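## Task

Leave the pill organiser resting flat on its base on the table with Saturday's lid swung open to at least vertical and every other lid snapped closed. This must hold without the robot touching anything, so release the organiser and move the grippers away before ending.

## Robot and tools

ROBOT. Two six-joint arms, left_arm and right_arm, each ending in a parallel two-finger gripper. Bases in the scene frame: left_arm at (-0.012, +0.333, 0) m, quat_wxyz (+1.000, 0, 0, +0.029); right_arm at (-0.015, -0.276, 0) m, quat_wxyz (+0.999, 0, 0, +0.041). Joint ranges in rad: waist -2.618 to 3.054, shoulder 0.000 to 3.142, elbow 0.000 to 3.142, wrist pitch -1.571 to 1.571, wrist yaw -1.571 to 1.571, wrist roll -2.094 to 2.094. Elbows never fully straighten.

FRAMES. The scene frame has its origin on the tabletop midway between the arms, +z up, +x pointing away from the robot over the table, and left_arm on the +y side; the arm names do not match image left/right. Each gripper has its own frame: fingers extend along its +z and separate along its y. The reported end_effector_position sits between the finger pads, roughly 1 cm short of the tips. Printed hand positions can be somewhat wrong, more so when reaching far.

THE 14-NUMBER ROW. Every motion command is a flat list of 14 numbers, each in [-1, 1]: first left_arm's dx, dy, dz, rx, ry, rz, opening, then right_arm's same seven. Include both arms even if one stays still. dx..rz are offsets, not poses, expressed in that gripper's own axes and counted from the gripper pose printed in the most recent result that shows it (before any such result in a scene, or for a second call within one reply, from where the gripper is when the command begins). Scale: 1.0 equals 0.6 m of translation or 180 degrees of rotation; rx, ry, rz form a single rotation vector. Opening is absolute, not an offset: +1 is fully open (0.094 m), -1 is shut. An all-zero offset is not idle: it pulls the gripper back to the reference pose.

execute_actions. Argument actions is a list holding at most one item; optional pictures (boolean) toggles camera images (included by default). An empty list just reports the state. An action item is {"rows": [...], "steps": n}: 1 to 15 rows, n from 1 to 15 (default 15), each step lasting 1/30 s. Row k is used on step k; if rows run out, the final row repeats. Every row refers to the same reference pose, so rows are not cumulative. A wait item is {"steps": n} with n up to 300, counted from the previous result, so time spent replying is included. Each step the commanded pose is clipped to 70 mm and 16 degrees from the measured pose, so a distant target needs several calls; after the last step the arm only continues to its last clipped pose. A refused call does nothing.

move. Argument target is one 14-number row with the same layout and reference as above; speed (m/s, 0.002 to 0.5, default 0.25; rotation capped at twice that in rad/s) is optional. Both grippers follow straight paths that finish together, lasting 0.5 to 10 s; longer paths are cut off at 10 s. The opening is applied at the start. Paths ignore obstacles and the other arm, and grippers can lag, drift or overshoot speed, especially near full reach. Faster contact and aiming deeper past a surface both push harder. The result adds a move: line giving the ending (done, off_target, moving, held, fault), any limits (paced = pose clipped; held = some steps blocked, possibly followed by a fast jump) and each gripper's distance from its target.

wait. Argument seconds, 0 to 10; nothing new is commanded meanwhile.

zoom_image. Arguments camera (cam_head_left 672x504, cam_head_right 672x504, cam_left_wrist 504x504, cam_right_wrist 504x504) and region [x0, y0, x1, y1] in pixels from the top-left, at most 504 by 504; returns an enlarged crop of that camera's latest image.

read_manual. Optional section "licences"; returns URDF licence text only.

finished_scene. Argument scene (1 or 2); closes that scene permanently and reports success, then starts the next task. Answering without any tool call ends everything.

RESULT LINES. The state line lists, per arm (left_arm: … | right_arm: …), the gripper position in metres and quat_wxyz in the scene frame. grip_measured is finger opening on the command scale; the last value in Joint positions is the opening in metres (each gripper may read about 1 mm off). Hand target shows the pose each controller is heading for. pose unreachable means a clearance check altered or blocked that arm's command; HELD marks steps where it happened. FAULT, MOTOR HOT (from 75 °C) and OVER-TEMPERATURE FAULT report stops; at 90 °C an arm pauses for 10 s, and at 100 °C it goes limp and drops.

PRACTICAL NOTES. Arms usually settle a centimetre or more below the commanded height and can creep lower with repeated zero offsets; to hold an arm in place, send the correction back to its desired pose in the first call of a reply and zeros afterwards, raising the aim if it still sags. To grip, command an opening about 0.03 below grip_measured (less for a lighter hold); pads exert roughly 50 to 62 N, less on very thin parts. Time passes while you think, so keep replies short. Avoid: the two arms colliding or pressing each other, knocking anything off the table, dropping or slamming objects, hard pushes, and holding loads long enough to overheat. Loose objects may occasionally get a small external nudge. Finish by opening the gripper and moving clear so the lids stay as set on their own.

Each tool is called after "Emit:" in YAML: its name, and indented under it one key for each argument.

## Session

Emit:
execute_actions:
  actions: []

Scene clock: 0.00 s of 4800.00 s.
left_arm: end_effector_position=(+0.5107, +0.4771, +0.1081) grip_measured=+1.000 end_effector_quat_wxyz=(+0.074, -0.479, +0.774, -0.406) | right_arm: end_effector_position=(+0.0862, +0.1724, +0.1095) grip_measured=+1.000 end_effector_quat_wxyz=(+0.074, -0.310, +0.732, +0.603)
Joint positions: left_arm=[ 0.452  2.475  2.281 -1.13   0.824 -0.707  0.094] | right_arm=[ 1.003  1.84   0.736  0.744 -0.732  0.801  0.094]
Joint velocities: left_arm=[ 0.007  0.007  0.012  0.037 -0.022 -0.007  0.   ] | right_arm=[-0.007 -0.002  0.002 -0.022  0.081 -0.007  0.   ]
Hand target (left_arm): +0.514, +0.478, +0.126; +0.095, -0.466, +0.778, -0.411
Hand target (right_arm): +0.088, +0.176, +0.123; +0.088, -0.318, +0.718, +0.613
camera_calibration (this result's frames):
cam_left_wrist: T_world_to_cam=[[0.745452, -0.0285305, 0.665949, -0.441677], [-0.627381, -0.367511, 0.686534, 0.455471], [0.225157, -0.929581, -0.291861, 0.491891], [0, 0, 0, 1]] pos_world=[0.50425, 0.612042, 0.125001]
cam_right_wrist: T_world_to_cam=[[0.297832, -0.171718, -0.939047, 0.11109], [-0.777956, -0.613753, -0.134506, 0.235589], [-0.553246, 0.770597, -0.316384, 0.0663109], [0, 0, 0, 1]] pos_world=[0.186878, 0.112571, 0.156986]

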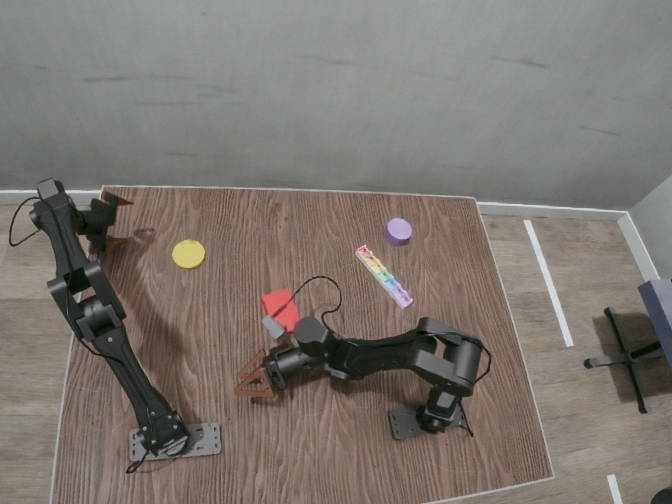

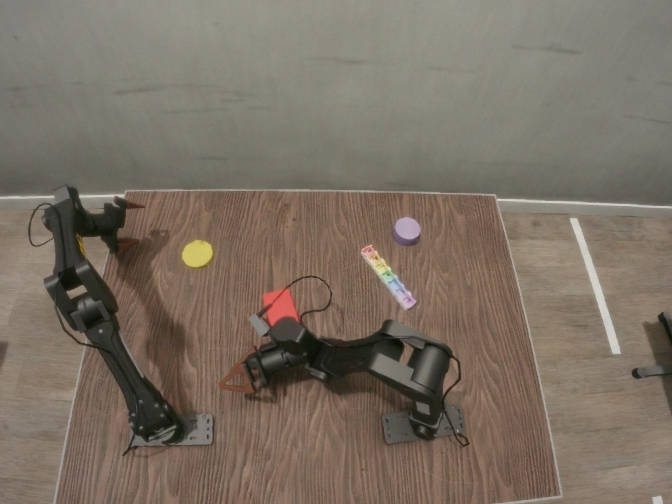

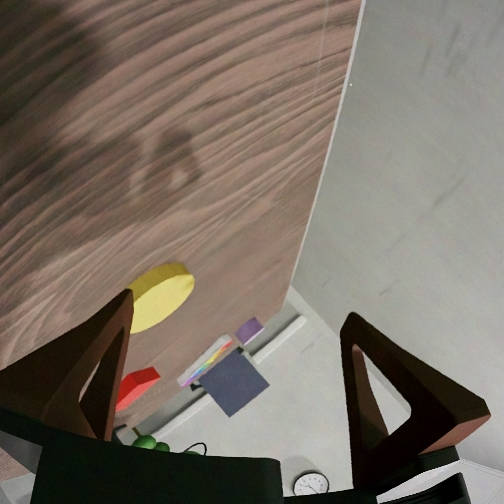

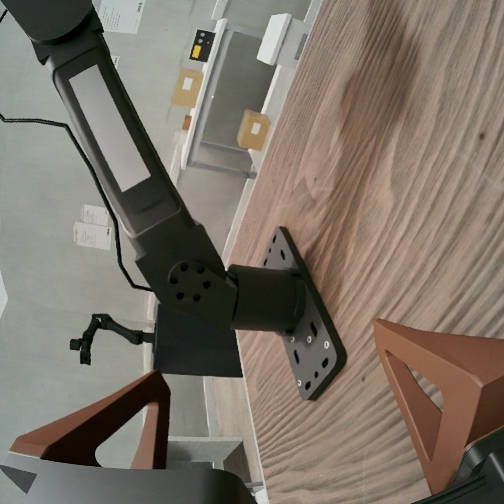

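Emit:
zoom_image:
  camera: "cam_head_left"
  region: [340, 210, 440, 320]

Emit:
zoom_image:
  camera: "cam_head_right"
  region: [345, 210, 445, 320]

Region (340, 210, 440, 320) of cam_head_left's 672x504 image, scaled by 4.582, with more detail than that image has; it fills the left 458 columns of this view, and the rest is white.

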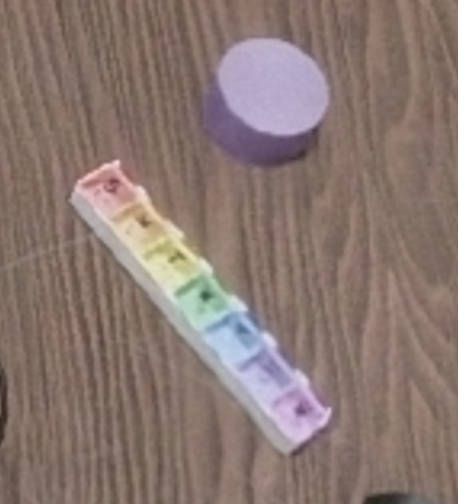

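Region (345, 210, 445, 320) of cam_head_right's 672x504 image, scaled by 4.582, with more detail than that image has; it fills the left 458 columns of this view, and the rest is white.

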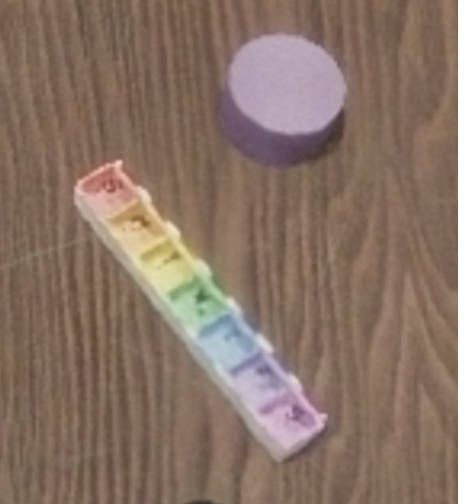

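Emit:
move:
  target: [0.56,-0.015,0.173,0.059,0.057,0.13,-0.45,-0.132,-0.227,-0.737,0.345,-0.098,0.547,0.06]
  speed: 0.3

Scene clock: 115.00 s of 4800.00 s.
left_arm: end_effector_position=(+0.3906, +0.1465, +0.1255) grip_measured=-0.448 end_effector_quat_wxyz=(+0.103, -0.280, +0.821, -0.486) | right_arm: end_effector_position=(+0.3338, -0.2132, +0.1394) grip_measured=+0.062 end_effector_quat_wxyz=(-0.141, +0.475, +0.863, +0.097)
Joint positions: left_arm=[-0.229  1.697  0.971 -0.009  0.716 -1.156  0.026] | right_arm=[-0.06   2.024  1.866 -1.565 -0.31   1.005  0.05 ]
Joint velocities: left_arm=[-0.007 -0.007 -0.012  0.007 -0.037  0.11  -0.001] | right_arm=[-0.002 -0.012 -0.002  0.007 -0.022 -0.007 -0.001]
Hand target (left_arm): +0.390, +0.145, +0.141; +0.124, -0.265, +0.818, -0.496
Hand target (right_arm): +0.337, -0.216, +0.149; -0.129, +0.478, +0.863, +0.095
Off the commanded pose (left_arm): 0.013 m, 4 deg.
Off the commanded pose (right_arm): 0.014 m, 3 deg.
joint sent to its limit (right arm) — the command would take joint 4 (wrist pitch) past its lower limit, so that joint was sent only as far as its limit.
After step 90, 108.00 s passed at rest.
move: off_target (left_arm, right_arm)
camera_calibration (this result's frames):
cam_left_wrist: T_world_to_cam=[[0.487029, -0.222695, 0.844518, -0.266214], [-0.872753, -0.0872887, 0.480295, 0.32725], [-0.0332423, -0.970973, -0.23687, 0.316832], [0, 0, 0, 1]] pos_world=[0.425795, 0.276916, 0.142695]
cam_right_wrist: T_world_to_cam=[[-0.956771, -0.285925, 0.0532487, 0.255364], [-0.192096, 0.758718, 0.622452, 0.187106], [-0.218376, 0.585315, -0.780844, 0.423447], [0, 0, 0, 1]] pos_world=[0.372737, -0.316796, 0.200584]

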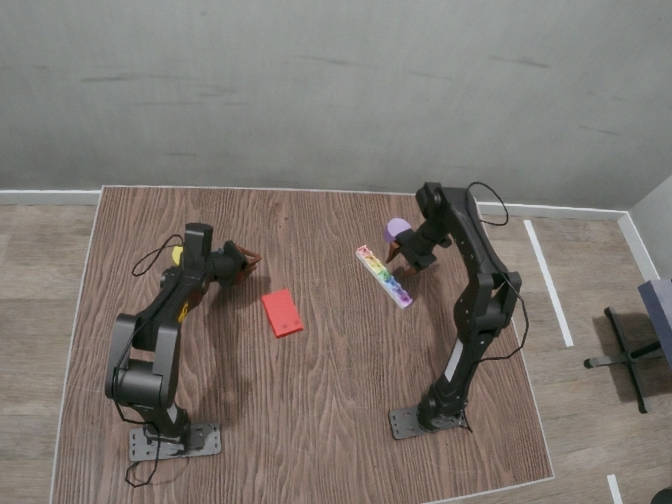

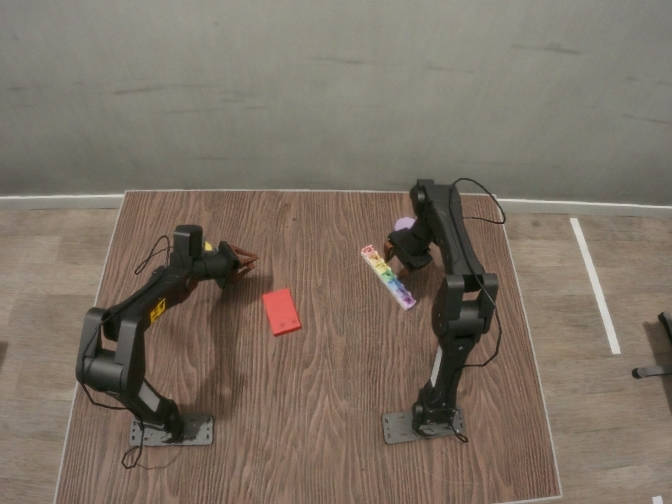

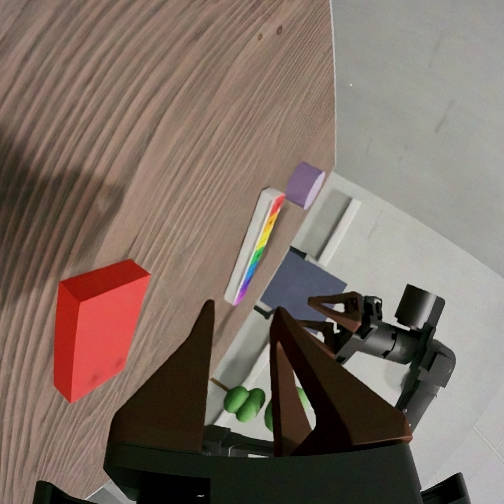

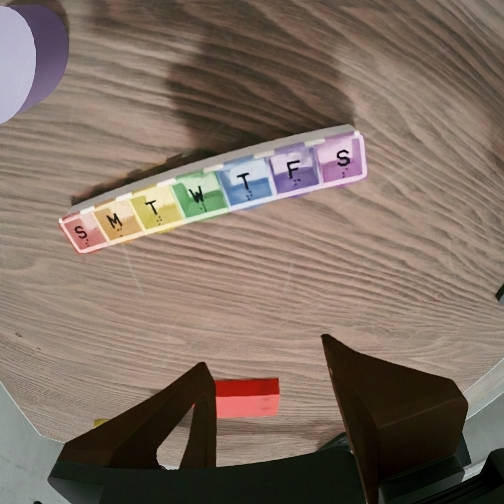

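Emit:
move:
  target: [0.4425,-0.099,0.306,0.01,-0.008,0.014,-0.45,-0.079,0.024,0.105,0,0,0,0.06]
  speed: 0.3

Scene clock: 130.27 s of 4800.00 s.
left_arm: end_effector_position=(+0.2617, -0.1581, +0.0940) grip_measured=-0.448 end_effector_quat_wxyz=(+0.111, -0.266, +0.826, -0.484) | right_arm: end_effector_position=(+0.3610, -0.2198, +0.0659) grip_measured=+0.062 end_effector_quat_wxyz=(-0.148, +0.474, +0.863, +0.095)
Joint positions: left_arm=[-1.135  2.025  1.215  0.278 -0.037 -1.678  0.026] | right_arm=[-0.078  2.167  1.788 -1.365 -0.309  0.982  0.05 ]
Joint velocities: left_arm=[-0.002 -0.007  0.002 -0.007  0.022 -0.022  0.001] | right_arm=[-0.002 -0.007  0.002 -0.037 -0.007 -0.051 -0.001]
Hand target (left_arm): +0.271, -0.163, +0.107; +0.122, -0.268, +0.817, -0.495
Hand target (right_arm): +0.362, -0.223, +0.066; -0.141, +0.475, +0.863, +0.097
Off the commanded pose (left_arm): 0.021 m, 2 deg.
Off the commanded pose (right_arm): 0.005 m, 1 deg.
After step 90, 10.50 s passed at rest.
move: off_target (left_arm)
camera_calibration (this result's frames):
cam_left_wrist: T_world_to_cam=[[0.461575, -0.243815, 0.852938, -0.242168], [-0.886066, -0.0802787, 0.456555, 0.210173], [-0.0428423, -0.966493, -0.253091, 0.0140418], [0, 0, 0, 1]] pos_world=[0.298607, -0.0286005, 0.114152]
cam_right_wrist: T_world_to_cam=[[-0.95501, -0.289297, 0.0652942, 0.281268], [-0.186371, 0.756674, 0.626666, 0.240266], [-0.230699, 0.586303, -0.776548, 0.38015], [0, 0, 0, 1]] pos_world=[0.401093, -0.323316, 0.126273]

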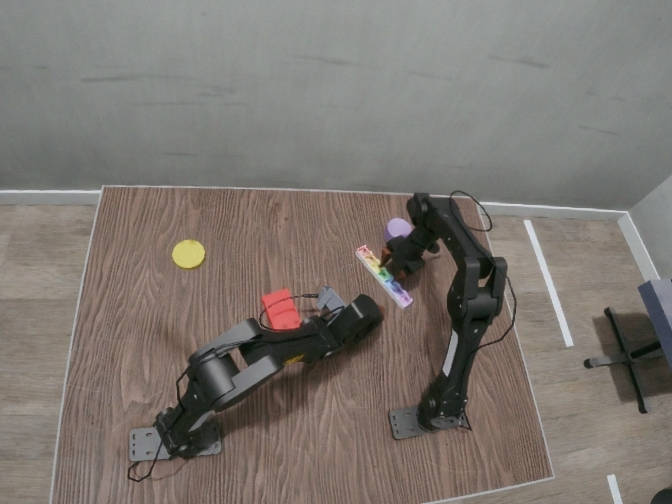

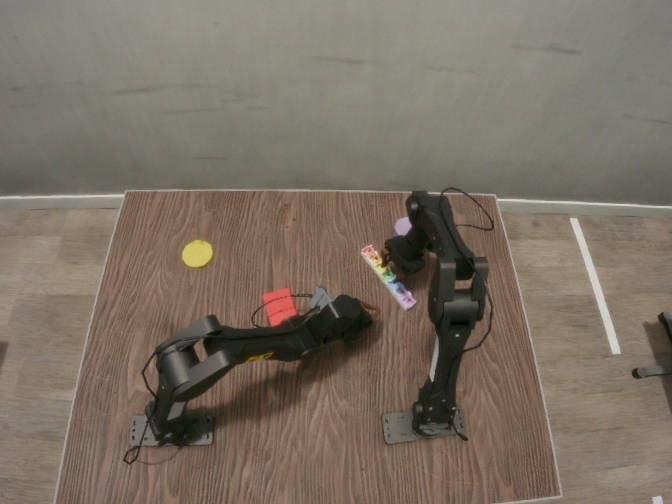

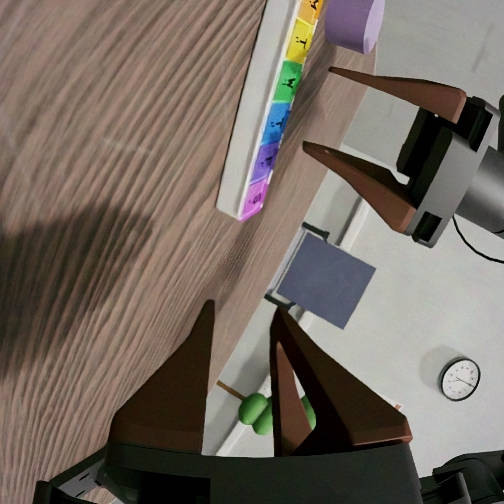

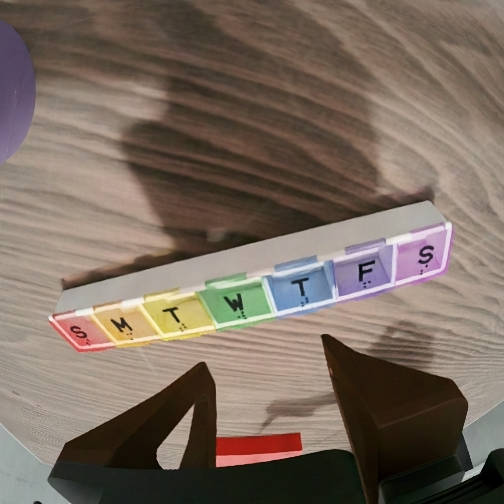

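Emit:
move:
  target: [-0.008,-0.008,0.105,0.01,0,0.012,-0.45,0.009,-0.035,0.022,0,0,0,0.06]
  speed: 0.1

Scene clock: 139.57 s of 4800.00 s.
left_arm: end_effector_position=(+0.2847, -0.1940, +0.0462) grip_measured=-0.448 end_effector_quat_wxyz=(+0.115, -0.255, +0.835, -0.474) | right_arm: end_effector_position=(+0.3364, -0.2198, +0.0474) grip_measured=+0.062 end_effector_quat_wxyz=(-0.163, +0.475, +0.860, +0.086)
Joint positions: left_arm=[-1.127  2.259  1.401  0.306 -0.026 -1.646  0.026] | right_arm=[-0.078  2.119  1.631 -1.292 -0.309  0.979  0.05 ]
Joint velocities: left_arm=[-0.012 -0.002  0.002 -0.051 -0.007 -0.007 -0.   ] | right_arm=[-0.002 -0.012 -0.002 -0.007 -0.051 -0.037 -0.   ]
Hand target (left_arm): +0.295, -0.202, +0.065; +0.125, -0.249, +0.823, -0.495
Hand target (right_arm): +0.338, -0.222, +0.054; -0.148, +0.474, +0.863, +0.094
Off the commanded pose (left_arm): 0.024 m, 3 deg.
Off the commanded pose (right_arm): 0.008 m, 2 deg.
After step 90, 5.23 s passed at rest.
move: off_target (left_arm)
camera_calibration (this result's frames):
cam_left_wrist: T_world_to_cam=[[0.449172, -0.27726, 0.849336, -0.223524], [-0.89156, -0.07737, 0.446245, 0.252073], [-0.0580128, -0.957675, -0.281946, -0.0243834], [0, 0, 0, 1]] pos_world=[0.323724, -0.0658226, 0.0704854]
cam_right_wrist: T_world_to_cam=[[-0.951244, -0.292055, 0.0991908, 0.255491], [-0.16604, 0.75589, 0.633294, 0.239974], [-0.259934, 0.585947, -0.767529, 0.369526], [0, 0, 0, 1]] pos_world=[0.378932, -0.323299, 0.106306]

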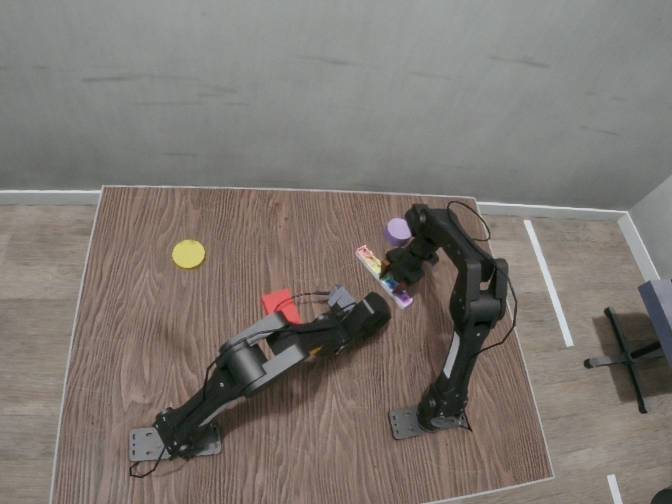

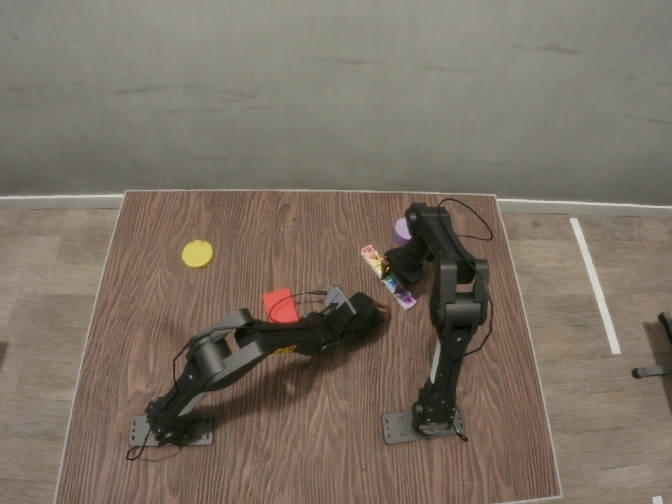

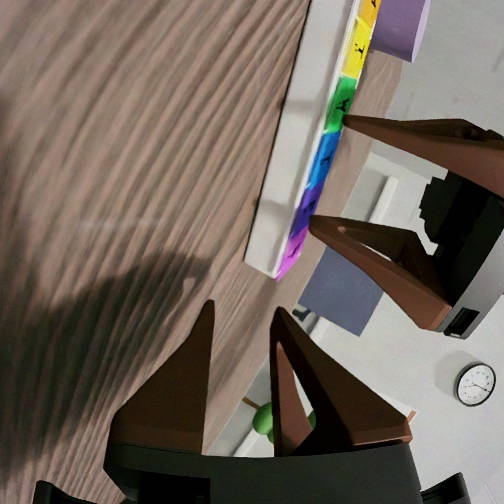

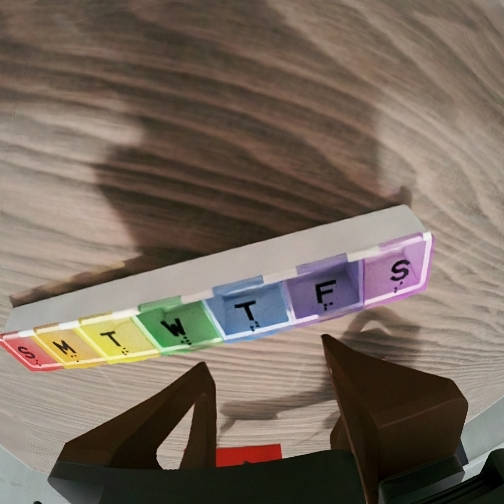

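Emit:
execute_actions:
  actions:
    - {"rows":[[0.0,-0.02,0,0.015,0,0.01,-0.45,0,0,-0.012,0,0,0,0.06],[0.0,-0.02,0,0.015,0,0.01,-0.45,-0.01,0,-0.012,0,0,0,0.06],[0.0,-0.02,0,0.015,0,0.01,-0.45,-0.022,0,-0.012,0,0,0,0.06]],"steps":15}

Scene clock: 145.53 s of 4800.00 s.
left_arm: end_effector_position=(+0.2863, -0.1970, +0.0519) grip_measured=-0.448 end_effector_quat_wxyz=(+0.121, -0.245, +0.831, -0.484) | right_arm: end_effector_position=(+0.3384, -0.2284, +0.0427) grip_measured=+0.062 end_effector_quat_wxyz=(-0.172, +0.476, +0.858, +0.088)
Joint positions: left_arm=[-1.127  2.259  1.401  0.332 -0.025 -1.627  0.026] | right_arm=[-0.106  2.148  1.65  -1.307 -0.315  0.952  0.05 ]
Joint velocities: left_arm=[ 0.007  0.002 -0.022 -0.007  0.051  0.037  0.   ] | right_arm=[ 0.002 -0.002  0.007 -0.051  0.037 -0.007  0.001]
Hand target (left_arm): +0.288, -0.199, +0.056; +0.128, -0.239, +0.828, -0.492
Hand target (right_arm): +0.344, -0.232, +0.050; -0.163, +0.475, +0.860, +0.086
Off the commanded pose (left_arm): 0.005 m, 1 deg.
Off the commanded pose (right_arm): 0.010 m, 1 deg.
Steps of this call (steps 1 to 90: nothing new was sent; then 2.47 s passed at rest; steps 91 to 105: all 15 steps of this action). Readings (end_effector_position):
91: left_arm (+0.2848, -0.1943, +0.0467) | right_arm (+0.3368, -0.2198, +0.0473)
92: left_arm (+0.2850, -0.1947, +0.0475) | right_arm (+0.3364, -0.2200, +0.0470)
94: left_arm (+0.2855, -0.1956, +0.0492) | right_arm (+0.3364, -0.2220, +0.0457)
98: left_arm (+0.2860, -0.1966, +0.0510) | right_arm (+0.3383, -0.2273, +0.0427)
105: the state above
camera_calibration (this result's frames):
cam_left_wrist: T_world_to_cam=[[0.424024, -0.268208, 0.865025, -0.221741], [-0.903654, -0.0619012, 0.423767, 0.258388], [-0.0601117, -0.96137, -0.268615, -0.0263984], [0, 0, 0, 1]] pos_world=[0.32593, -0.068857, 0.0752247]
cam_right_wrist: T_world_to_cam=[[-0.950783, -0.289767, 0.109756, 0.255239], [-0.153753, 0.748727, 0.6448, 0.243512], [-0.269019, 0.59619, -0.75643, 0.376374], [0, 0, 0, 1]] pos_world=[0.381369, -0.332755, 0.0996703]

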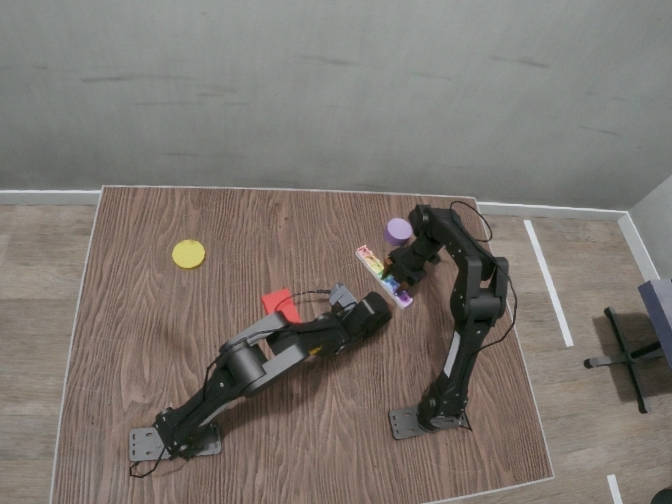

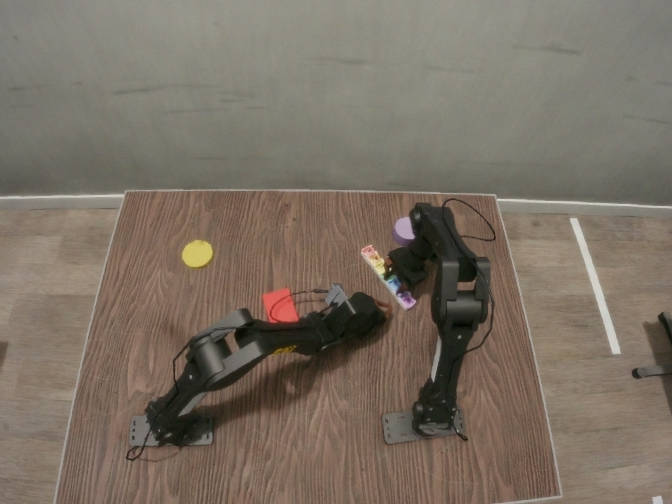

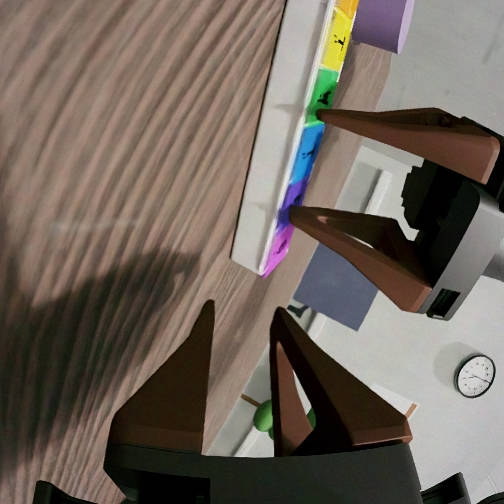

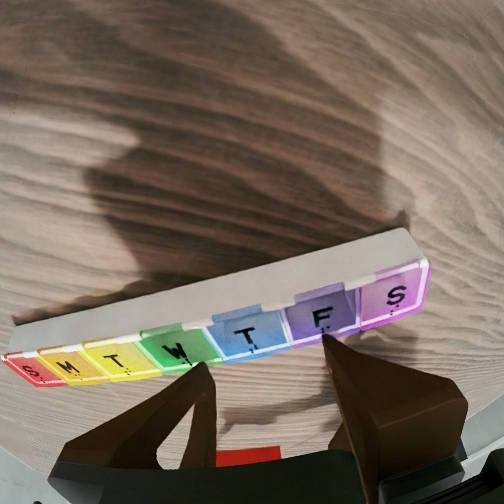

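Emit:
execute_actions:
  actions:
    - {"rows":[[0,-0.01,0,0.01,0,0.01,-0.45,-0.01,0,-0.015,0,0,0,0.06],[0,-0.01,0,0.01,0,0.01,-0.45,-0.015,0,-0.015,0,0,0,0.06],[0,-0.01,0,0.01,0,0.01,-0.45,-0.018,0,-0.01,0,0,0,0.06],[0,-0.01,0,0.01,0,0.01,-0.45,-0.02,0,0.01,0,-0.01,0,0.06],[0,-0.01,0,0.01,0,0.01,-0.45,-0.022,0,0.02,0,-0.01,0,0.06],[0,-0.01,0,0.01,0,0.01,-0.45,-0.024,0,0.03,0,-0.015,0,0.06],[0,-0.01,0,0.01,0,0.01,-0.45,-0.026,0,0.04,0,-0.02,0,0.06],[0,-0.01,0,0.01,0,0.01,-0.45,-0.028,0,0.05,0,-0.02,0,0.06]],"steps":15}

Scene clock: 150.33 s of 4800.00 s.
left_arm: end_effector_position=(+0.2874, -0.1991, +0.0560) grip_measured=-0.448 end_effector_quat_wxyz=(+0.127, -0.237, +0.828, -0.491) | right_arm: end_effector_position=(+0.3387, -0.2302, +0.0406) grip_measured=+0.061 end_effector_quat_wxyz=(-0.160, +0.485, +0.854, +0.093)
Joint positions: left_arm=[-1.127  2.259  1.401  0.351 -0.025 -1.61   0.026] | right_arm=[-0.11   2.122  1.609 -1.261 -0.315  0.971  0.05 ]
Joint velocities: left_arm=[-0.007 -0.007 -0.012  0.037 -0.022  0.007  0.001] | right_arm=[ 0.017 -0.012 -0.027  0.022  0.022  0.007 -0.001]
Hand target (left_arm): +0.288, -0.200, +0.057; +0.133, -0.230, +0.827, -0.495
Hand target (right_arm): +0.339, -0.232, +0.011; -0.148, +0.478, +0.863, +0.073
Off the commanded pose (left_arm): 0.001 m, 1 deg.
Off the commanded pose (right_arm): 0.032 m, 3 deg.
Steps of this call (steps 1 to 90: nothing new was sent; then 1.30 s passed at rest; steps 91 to 105: all 15 steps of this action). Readings (end_effector_position):
91: left_arm (+0.2864, -0.1973, +0.0524) | right_arm (+0.3382, -0.2287, +0.0425)
92: left_arm (+0.2866, -0.1976, +0.0530) | right_arm (+0.3381, -0.2292, +0.0426)
94: left_arm (+0.2869, -0.1981, +0.0541) | right_arm (+0.3389, -0.2301, +0.0423)
98: left_arm (+0.2872, -0.1988, +0.0554) | right_arm (+0.3386, -0.2301, +0.0406)
105: the state above
camera_calibration (this result's frames):
cam_left_wrist: T_world_to_cam=[[0.402256, -0.263973, 0.876646, -0.219889], [-0.91339, -0.05033, 0.403962, 0.263745], [-0.0625134, -0.963216, -0.261356, -0.0272793], [0, 0, 0, 1]] pos_world=[0.327648, -0.0710462, 0.0790919]
cam_right_wrist: T_world_to_cam=[[-0.959407, -0.267422, 0.0895798, 0.264092], [-0.15114, 0.755696, 0.637244, 0.247233], [-0.238108, 0.597837, -0.765438, 0.366187], [0, 0, 0, 1]] pos_world=[0.377931, -0.335129, 0.0990886]

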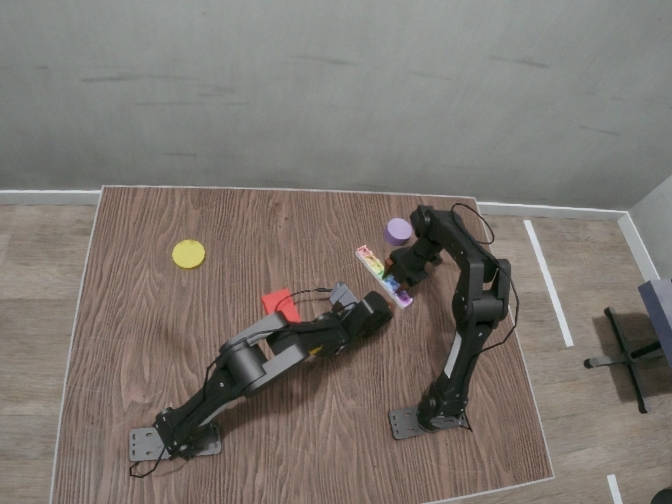

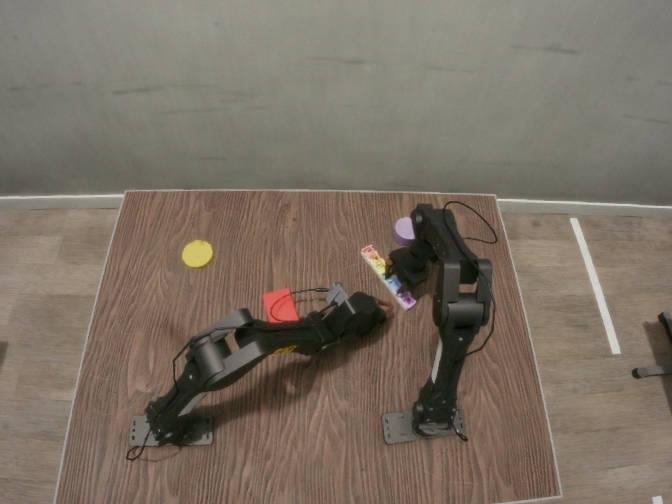

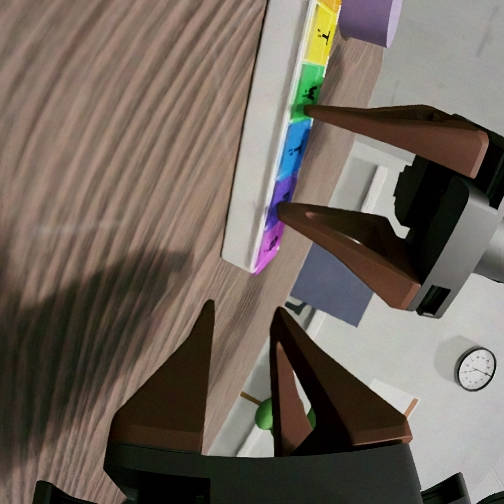

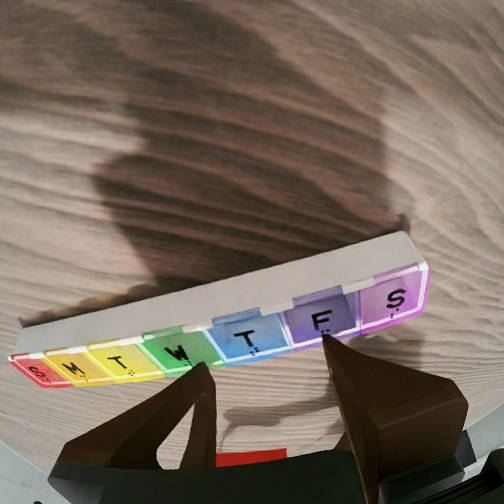

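Emit:
move:
  target: [-0.004,-0.004,0.055,0,0,0.005,-0.45,-0.022,0,0.05,0,0,0,0.06]
  speed: 0.05

Emit:
zoom_image:
  camera: "cam_left_wrist"
  region: [150, 170, 380, 400]

Scene clock: 165.53 s of 4800.00 s.
left_arm: end_effector_position=(+0.2963, -0.2176, +0.0297) grip_measured=-0.448 end_effector_quat_wxyz=(+0.123, -0.235, +0.835, -0.481) | right_arm: end_effector_position=(+0.3385, -0.2300, +0.0408) grip_measured=+0.061 end_effector_quat_wxyz=(-0.162, +0.490, +0.851, +0.098)
Joint positions: left_arm=[-1.127  2.379  1.524  0.324 -0.019 -1.605  0.026] | right_arm=[-0.115  2.119  1.602 -1.256 -0.325  0.978  0.05 ]
Joint velocities: left_arm=[ 0.002  0.007 -0.017  0.007 -0.022  0.037  0.   ] | right_arm=[-0.017 -0.007  0.012  0.051 -0.007  0.066 -0.001]
Hand target (left_arm): +0.304, -0.222, +0.041; +0.131, -0.230, +0.830, -0.490
Hand target (right_arm): +0.338, -0.231, +0.010; -0.162, +0.485, +0.854, +0.092
Off the commanded pose (left_arm): 0.016 m, 2 deg.
Off the commanded pose (right_arm): 0.033 m, 1 deg.
After step 90, 11.20 s passed at rest.
move: off_target (left_arm, right_arm)
camera_calibration (this result's frames):
cam_left_wrist: T_world_to_cam=[[0.409655, -0.28673, 0.866007, -0.212117], [-0.909292, -0.0520845, 0.412886, 0.279688], [-0.0732813, -0.956594, -0.282058, -0.046208], [0, 0, 0, 1]] pos_world=[0.337827, -0.0904553, 0.0551824]
cam_right_wrist: T_world_to_cam=[[-0.962819, -0.255666, 0.0872605, 0.267917], [-0.141327, 0.75198, 0.643858, 0.24253], [-0.230231, 0.607587, -0.760153, 0.365587], [0, 0, 0, 1]] pos_world=[0.376401, -0.336006, 0.0983691]

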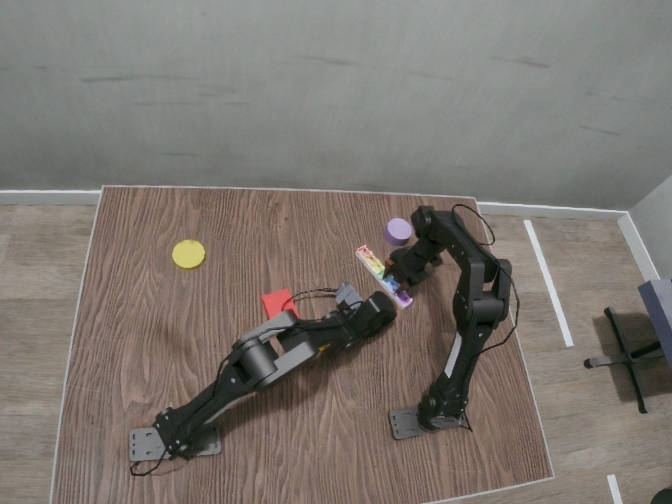

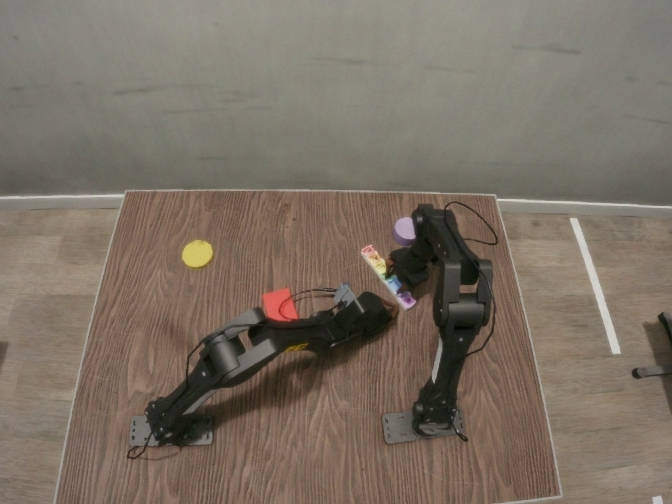

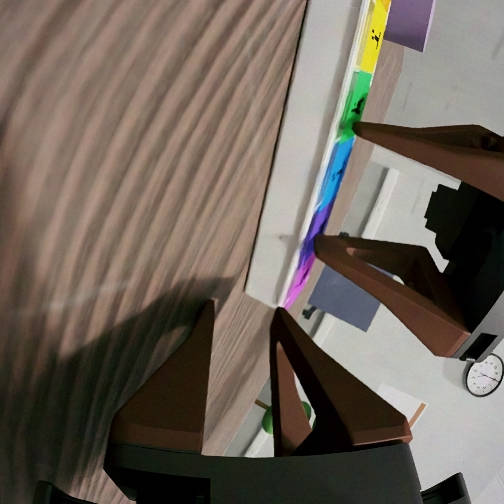

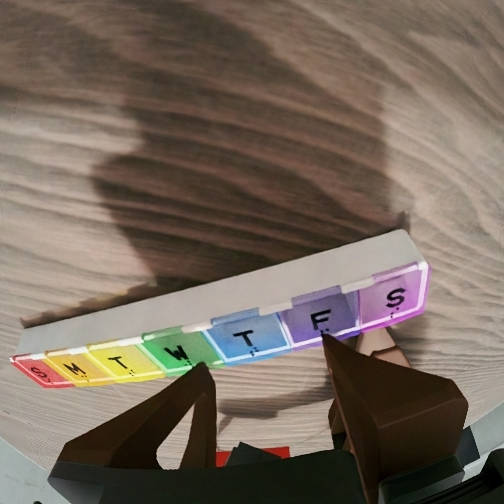

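Region (150, 170, 380, 400) of cam_left_wrist's 504x504 image, scaled by 2.191, with more detail than that image has.

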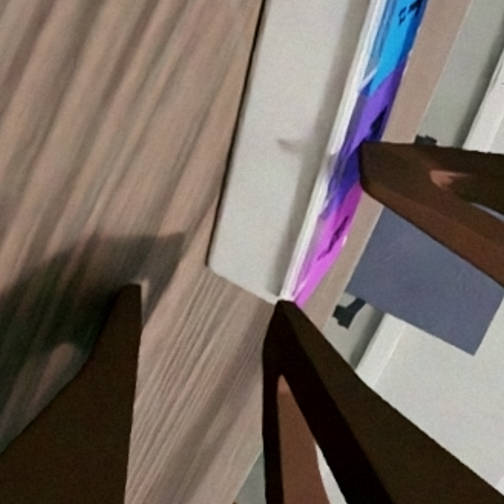

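Emit:
execute_actions:
  actions:
    - {"rows":[[0.02,-0.035,-0.008,0.025,0,0.005,-0.45,-0.022,0,0.05,0,0,0,0.06]],"steps":15}

Emit:
zoom_image:
  camera: "cam_left_wrist"
  region: [150, 170, 380, 400]

Emit:
zoom_image:
  camera: "cam_right_wrist"
  region: [250, 240, 480, 420]

Scene clock: 179.73 s of 4800.00 s.
left_arm: end_effector_position=(+0.2896, -0.2286, +0.0414) grip_measured=-0.448 end_effector_quat_wxyz=(+0.128, -0.225, +0.824, -0.504) | right_arm: end_effector_position=(+0.3385, -0.2302, +0.0408) grip_measured=+0.061 end_effector_quat_wxyz=(-0.164, +0.493, +0.848, +0.103)
Joint positions: left_arm=[-1.147  2.379  1.524  0.377 -0.029 -1.605  0.026] | right_arm=[-0.121  2.119  1.599 -1.254 -0.335  0.979  0.05 ]
Joint velocities: left_arm=[-0.002 -0.007 -0.002  0.037 -0.007 -0.051  0.001] | right_arm=[-0.002 -0.002  0.007  0.066 -0.007  0.037 -0.   ]
Hand target (left_arm): +0.289, -0.229, +0.050; +0.136, -0.223, +0.818, -0.513
Hand target (right_arm): +0.338, -0.231, +0.010; -0.164, +0.490, +0.851, +0.097
Off the commanded pose (left_arm): 0.009 m, 2 deg.
Off the commanded pose (right_arm): 0.033 m, 1 deg.
Steps of this call (steps 1 to 90: nothing new was sent; then 10.70 s passed at rest; steps 91 to 105: all 15 steps of this action). Readings (end_effector_position):
91: left_arm (+0.2964, -0.2183, +0.0309) | right_arm (+0.3385, -0.2301, +0.0408)
92: left_arm (+0.2964, -0.2194, +0.0325) | right_arm (+0.3386, -0.2300, +0.0409)
94: left_arm (+0.2948, -0.2223, +0.0358) | right_arm (+0.3383, -0.2301, +0.0405)
98: left_arm (+0.2900, -0.2273, +0.0396) | right_arm (+0.3385, -0.2302, +0.0408)
105: the state above
camera_calibration (this result's frames):
cam_left_wrist: T_world_to_cam=[[0.380654, -0.251963, 0.889728, -0.207238], [-0.921535, -0.0236005, 0.387578, 0.27935], [-0.0766575, -0.967449, -0.241177, -0.0570841], [0, 0, 0, 1]] pos_world=[0.331941, -0.10085, 0.0623485]
cam_right_wrist: T_world_to_cam=[[-0.964816, -0.248639, 0.0854868, 0.270228], [-0.134589, 0.746358, 0.651794, 0.238783], [-0.225865, 0.617356, -0.753562, 0.366229], [0, 0, 0, 1]] pos_world=[0.375577, -0.337121, 0.097238]

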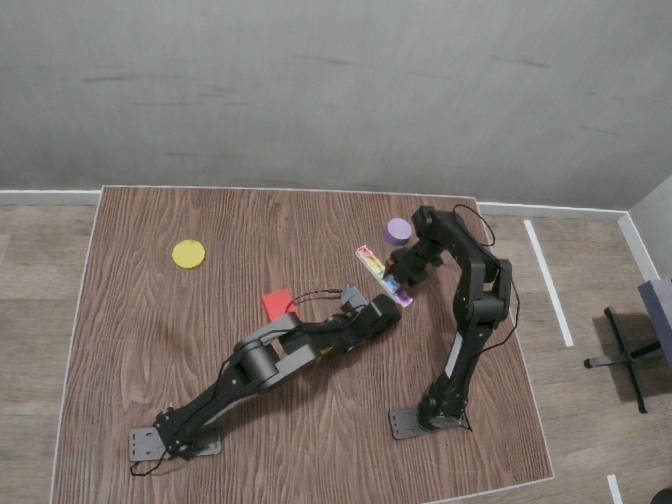

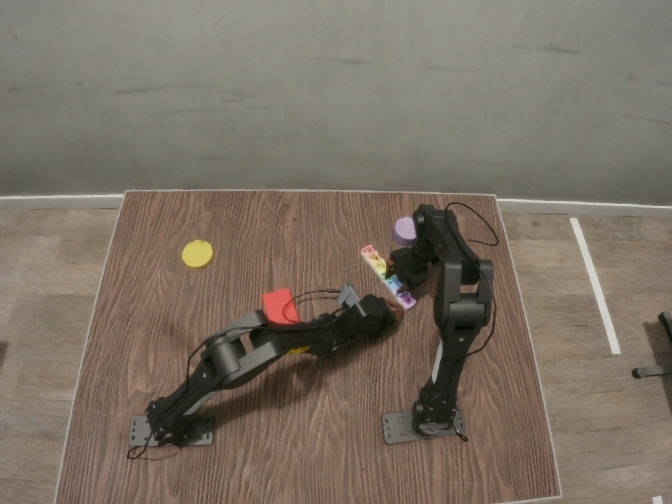

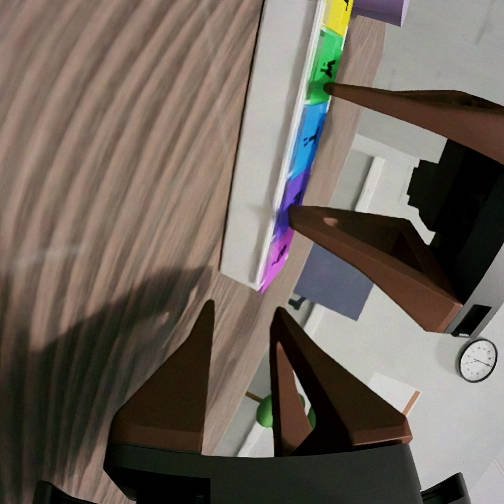

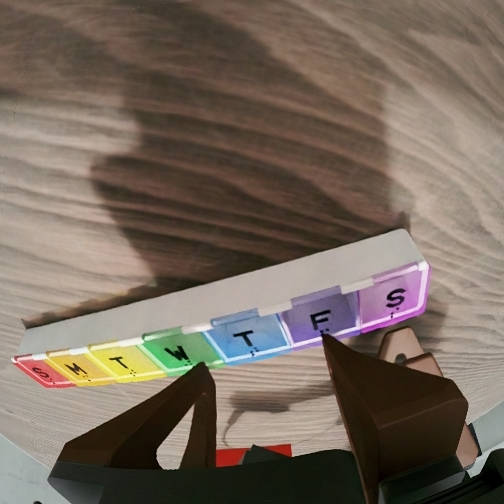

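Region (150, 170, 380, 400) of cam_left_wrist's 504x504 image, scaled by 2.191, with more detail than that image has.

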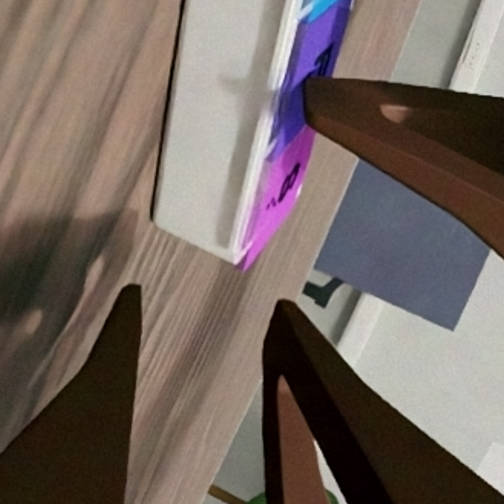

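Region (250, 240, 480, 420) of cam_right_wrist's 504x504 image, scaled by 2.191, with more detail than that image has; it fills the top 394 rows of this view, and the rest is white.

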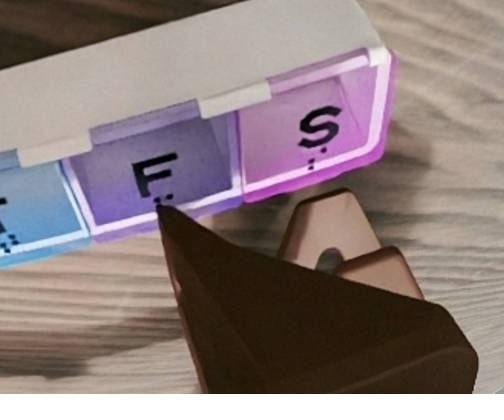

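Emit:
execute_actions:
  actions:
    - {"rows":[[-0.008,-0.008,0.012,0,0,0,-0.45,-0.022,0,0.05,0,0,0,0.06],[-0.008,-0.012,0.02,0,0,0,-0.45,-0.022,0,0.05,0,0,0,0.06],[-0.008,-0.016,0.028,0,0,0,-0.45,-0.022,0,0.05,0,0,0,0.06]],"steps":15}

Emit:
zoom_image:
  camera: "cam_left_wrist"
  region: [150, 170, 380, 400]

Emit:
zoom_image:
  camera: "cam_right_wrist"
  region: [250, 240, 480, 420]

Scene clock: 194.07 s of 4800.00 s.
left_arm: end_effector_position=(+0.2935, -0.2394, +0.0304) grip_measured=-0.448 end_effector_quat_wxyz=(+0.122, -0.225, +0.830, -0.496) | right_arm: end_effector_position=(+0.3387, -0.2305, +0.0410) grip_measured=+0.061 end_effector_quat_wxyz=(-0.167, +0.496, +0.845, +0.108)
Joint positions: left_arm=[-1.147  2.437  1.606  0.333 -0.02  -1.606  0.026] | right_arm=[-0.127  2.119  1.597 -1.253 -0.347  0.98   0.05 ]
Joint velocities: left_arm=[ 0.002 -0.007 -0.007 -0.007  0.066  0.022 -0.   ] | right_arm=[-0.007 -0.022 -0.007 -0.051  0.066 -0.037 -0.   ]
Hand target (left_arm): +0.303, -0.242, +0.042; +0.128, -0.225, +0.824, -0.504
Hand target (right_arm): +0.338, -0.231, +0.010; -0.166, +0.492, +0.848, +0.102
Off the commanded pose (left_arm): 0.016 m, 1 deg.
Off the commanded pose (right_arm): 0.033 m, 1 deg.
Steps of this call (steps 1 to 90: nothing new was sent; then 10.83 s passed at rest; steps 91 to 105: all 15 steps of this action). Readings (end_effector_position):
91: left_arm (+0.2898, -0.2287, +0.0410) | right_arm (+0.3385, -0.2303, +0.0409)
92: left_arm (+0.2901, -0.2301, +0.0402) | right_arm (+0.3386, -0.2303, +0.0409)
94: left_arm (+0.2925, -0.2357, +0.0380) | right_arm (+0.3385, -0.2304, +0.0407)
98: left_arm (+0.2935, -0.2391, +0.0306) | right_arm (+0.3387, -0.2305, +0.0409)
105: the state above
camera_calibration (this result's frames):
cam_left_wrist: T_world_to_cam=[[0.39078, -0.268685, 0.880397, -0.208361], [-0.916347, -0.0229745, 0.399725, 0.2852], [-0.0871736, -0.962954, -0.255187, -0.0652956], [0, 0, 0, 1]] pos_world=[0.337073, -0.112308, 0.0527765]
cam_right_wrist: T_world_to_cam=[[-0.967075, -0.24042, 0.083446, 0.273056], [-0.127102, 0.740363, 0.660082, 0.234621], [-0.220477, 0.627743, -0.746545, 0.366802], [0, 0, 0, 1]] pos_world=[0.374758, -0.338314, 0.0961798]

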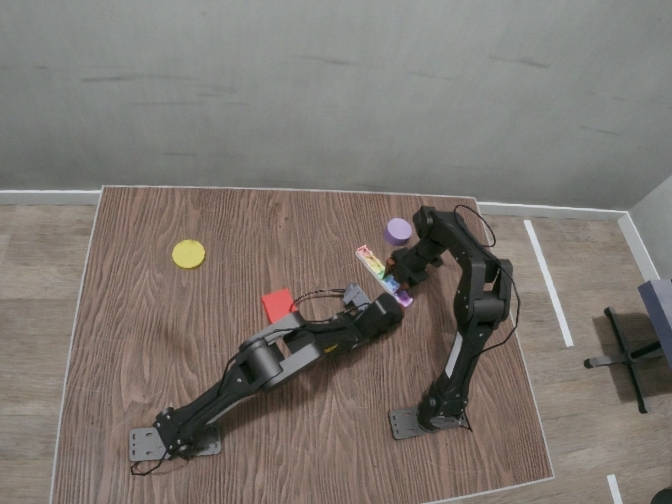

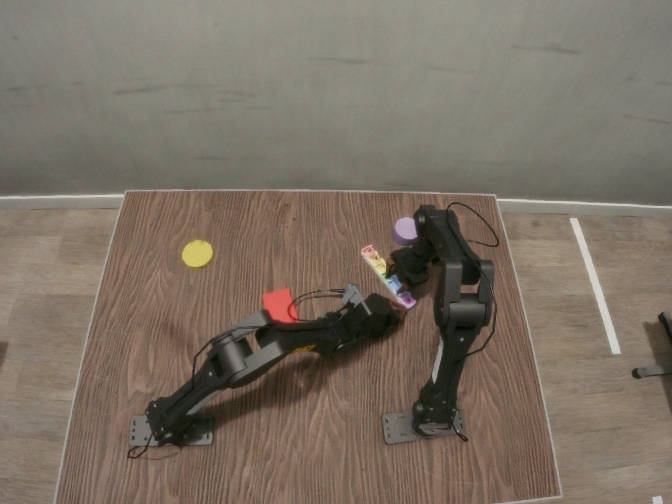

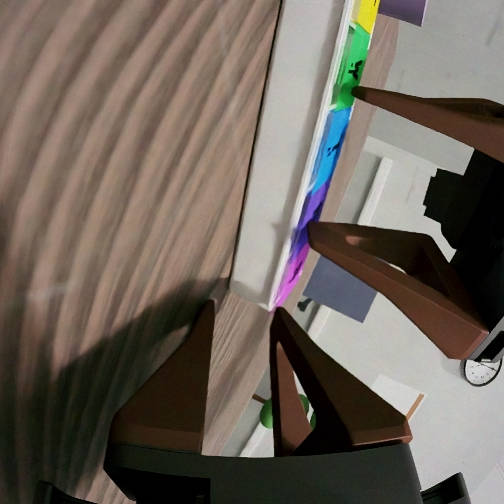

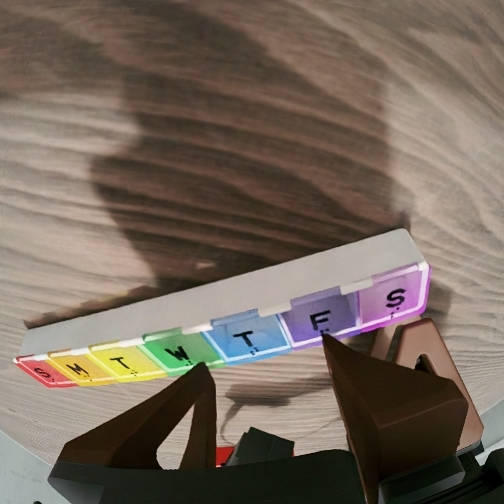

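Region (150, 170, 380, 400) of cam_left_wrist's 504x504 image, scaled by 2.191, with more detail than that image has.

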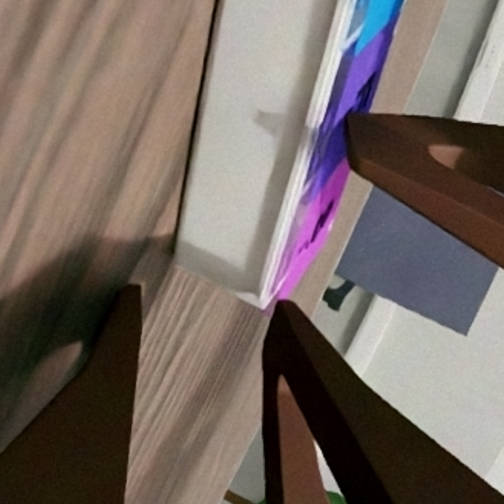

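Region (250, 240, 480, 420) of cam_right_wrist's 504x504 image, scaled by 2.191, with more detail than that image has; it fills the top 394 rows of this view, and the rest is white.

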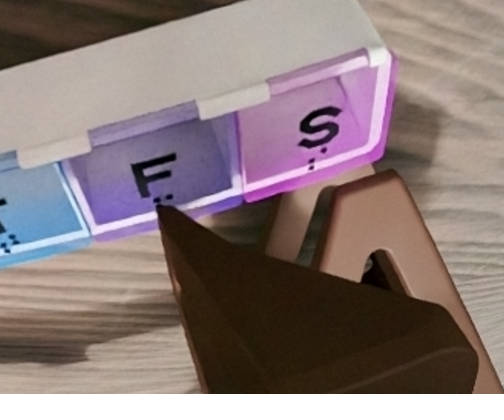

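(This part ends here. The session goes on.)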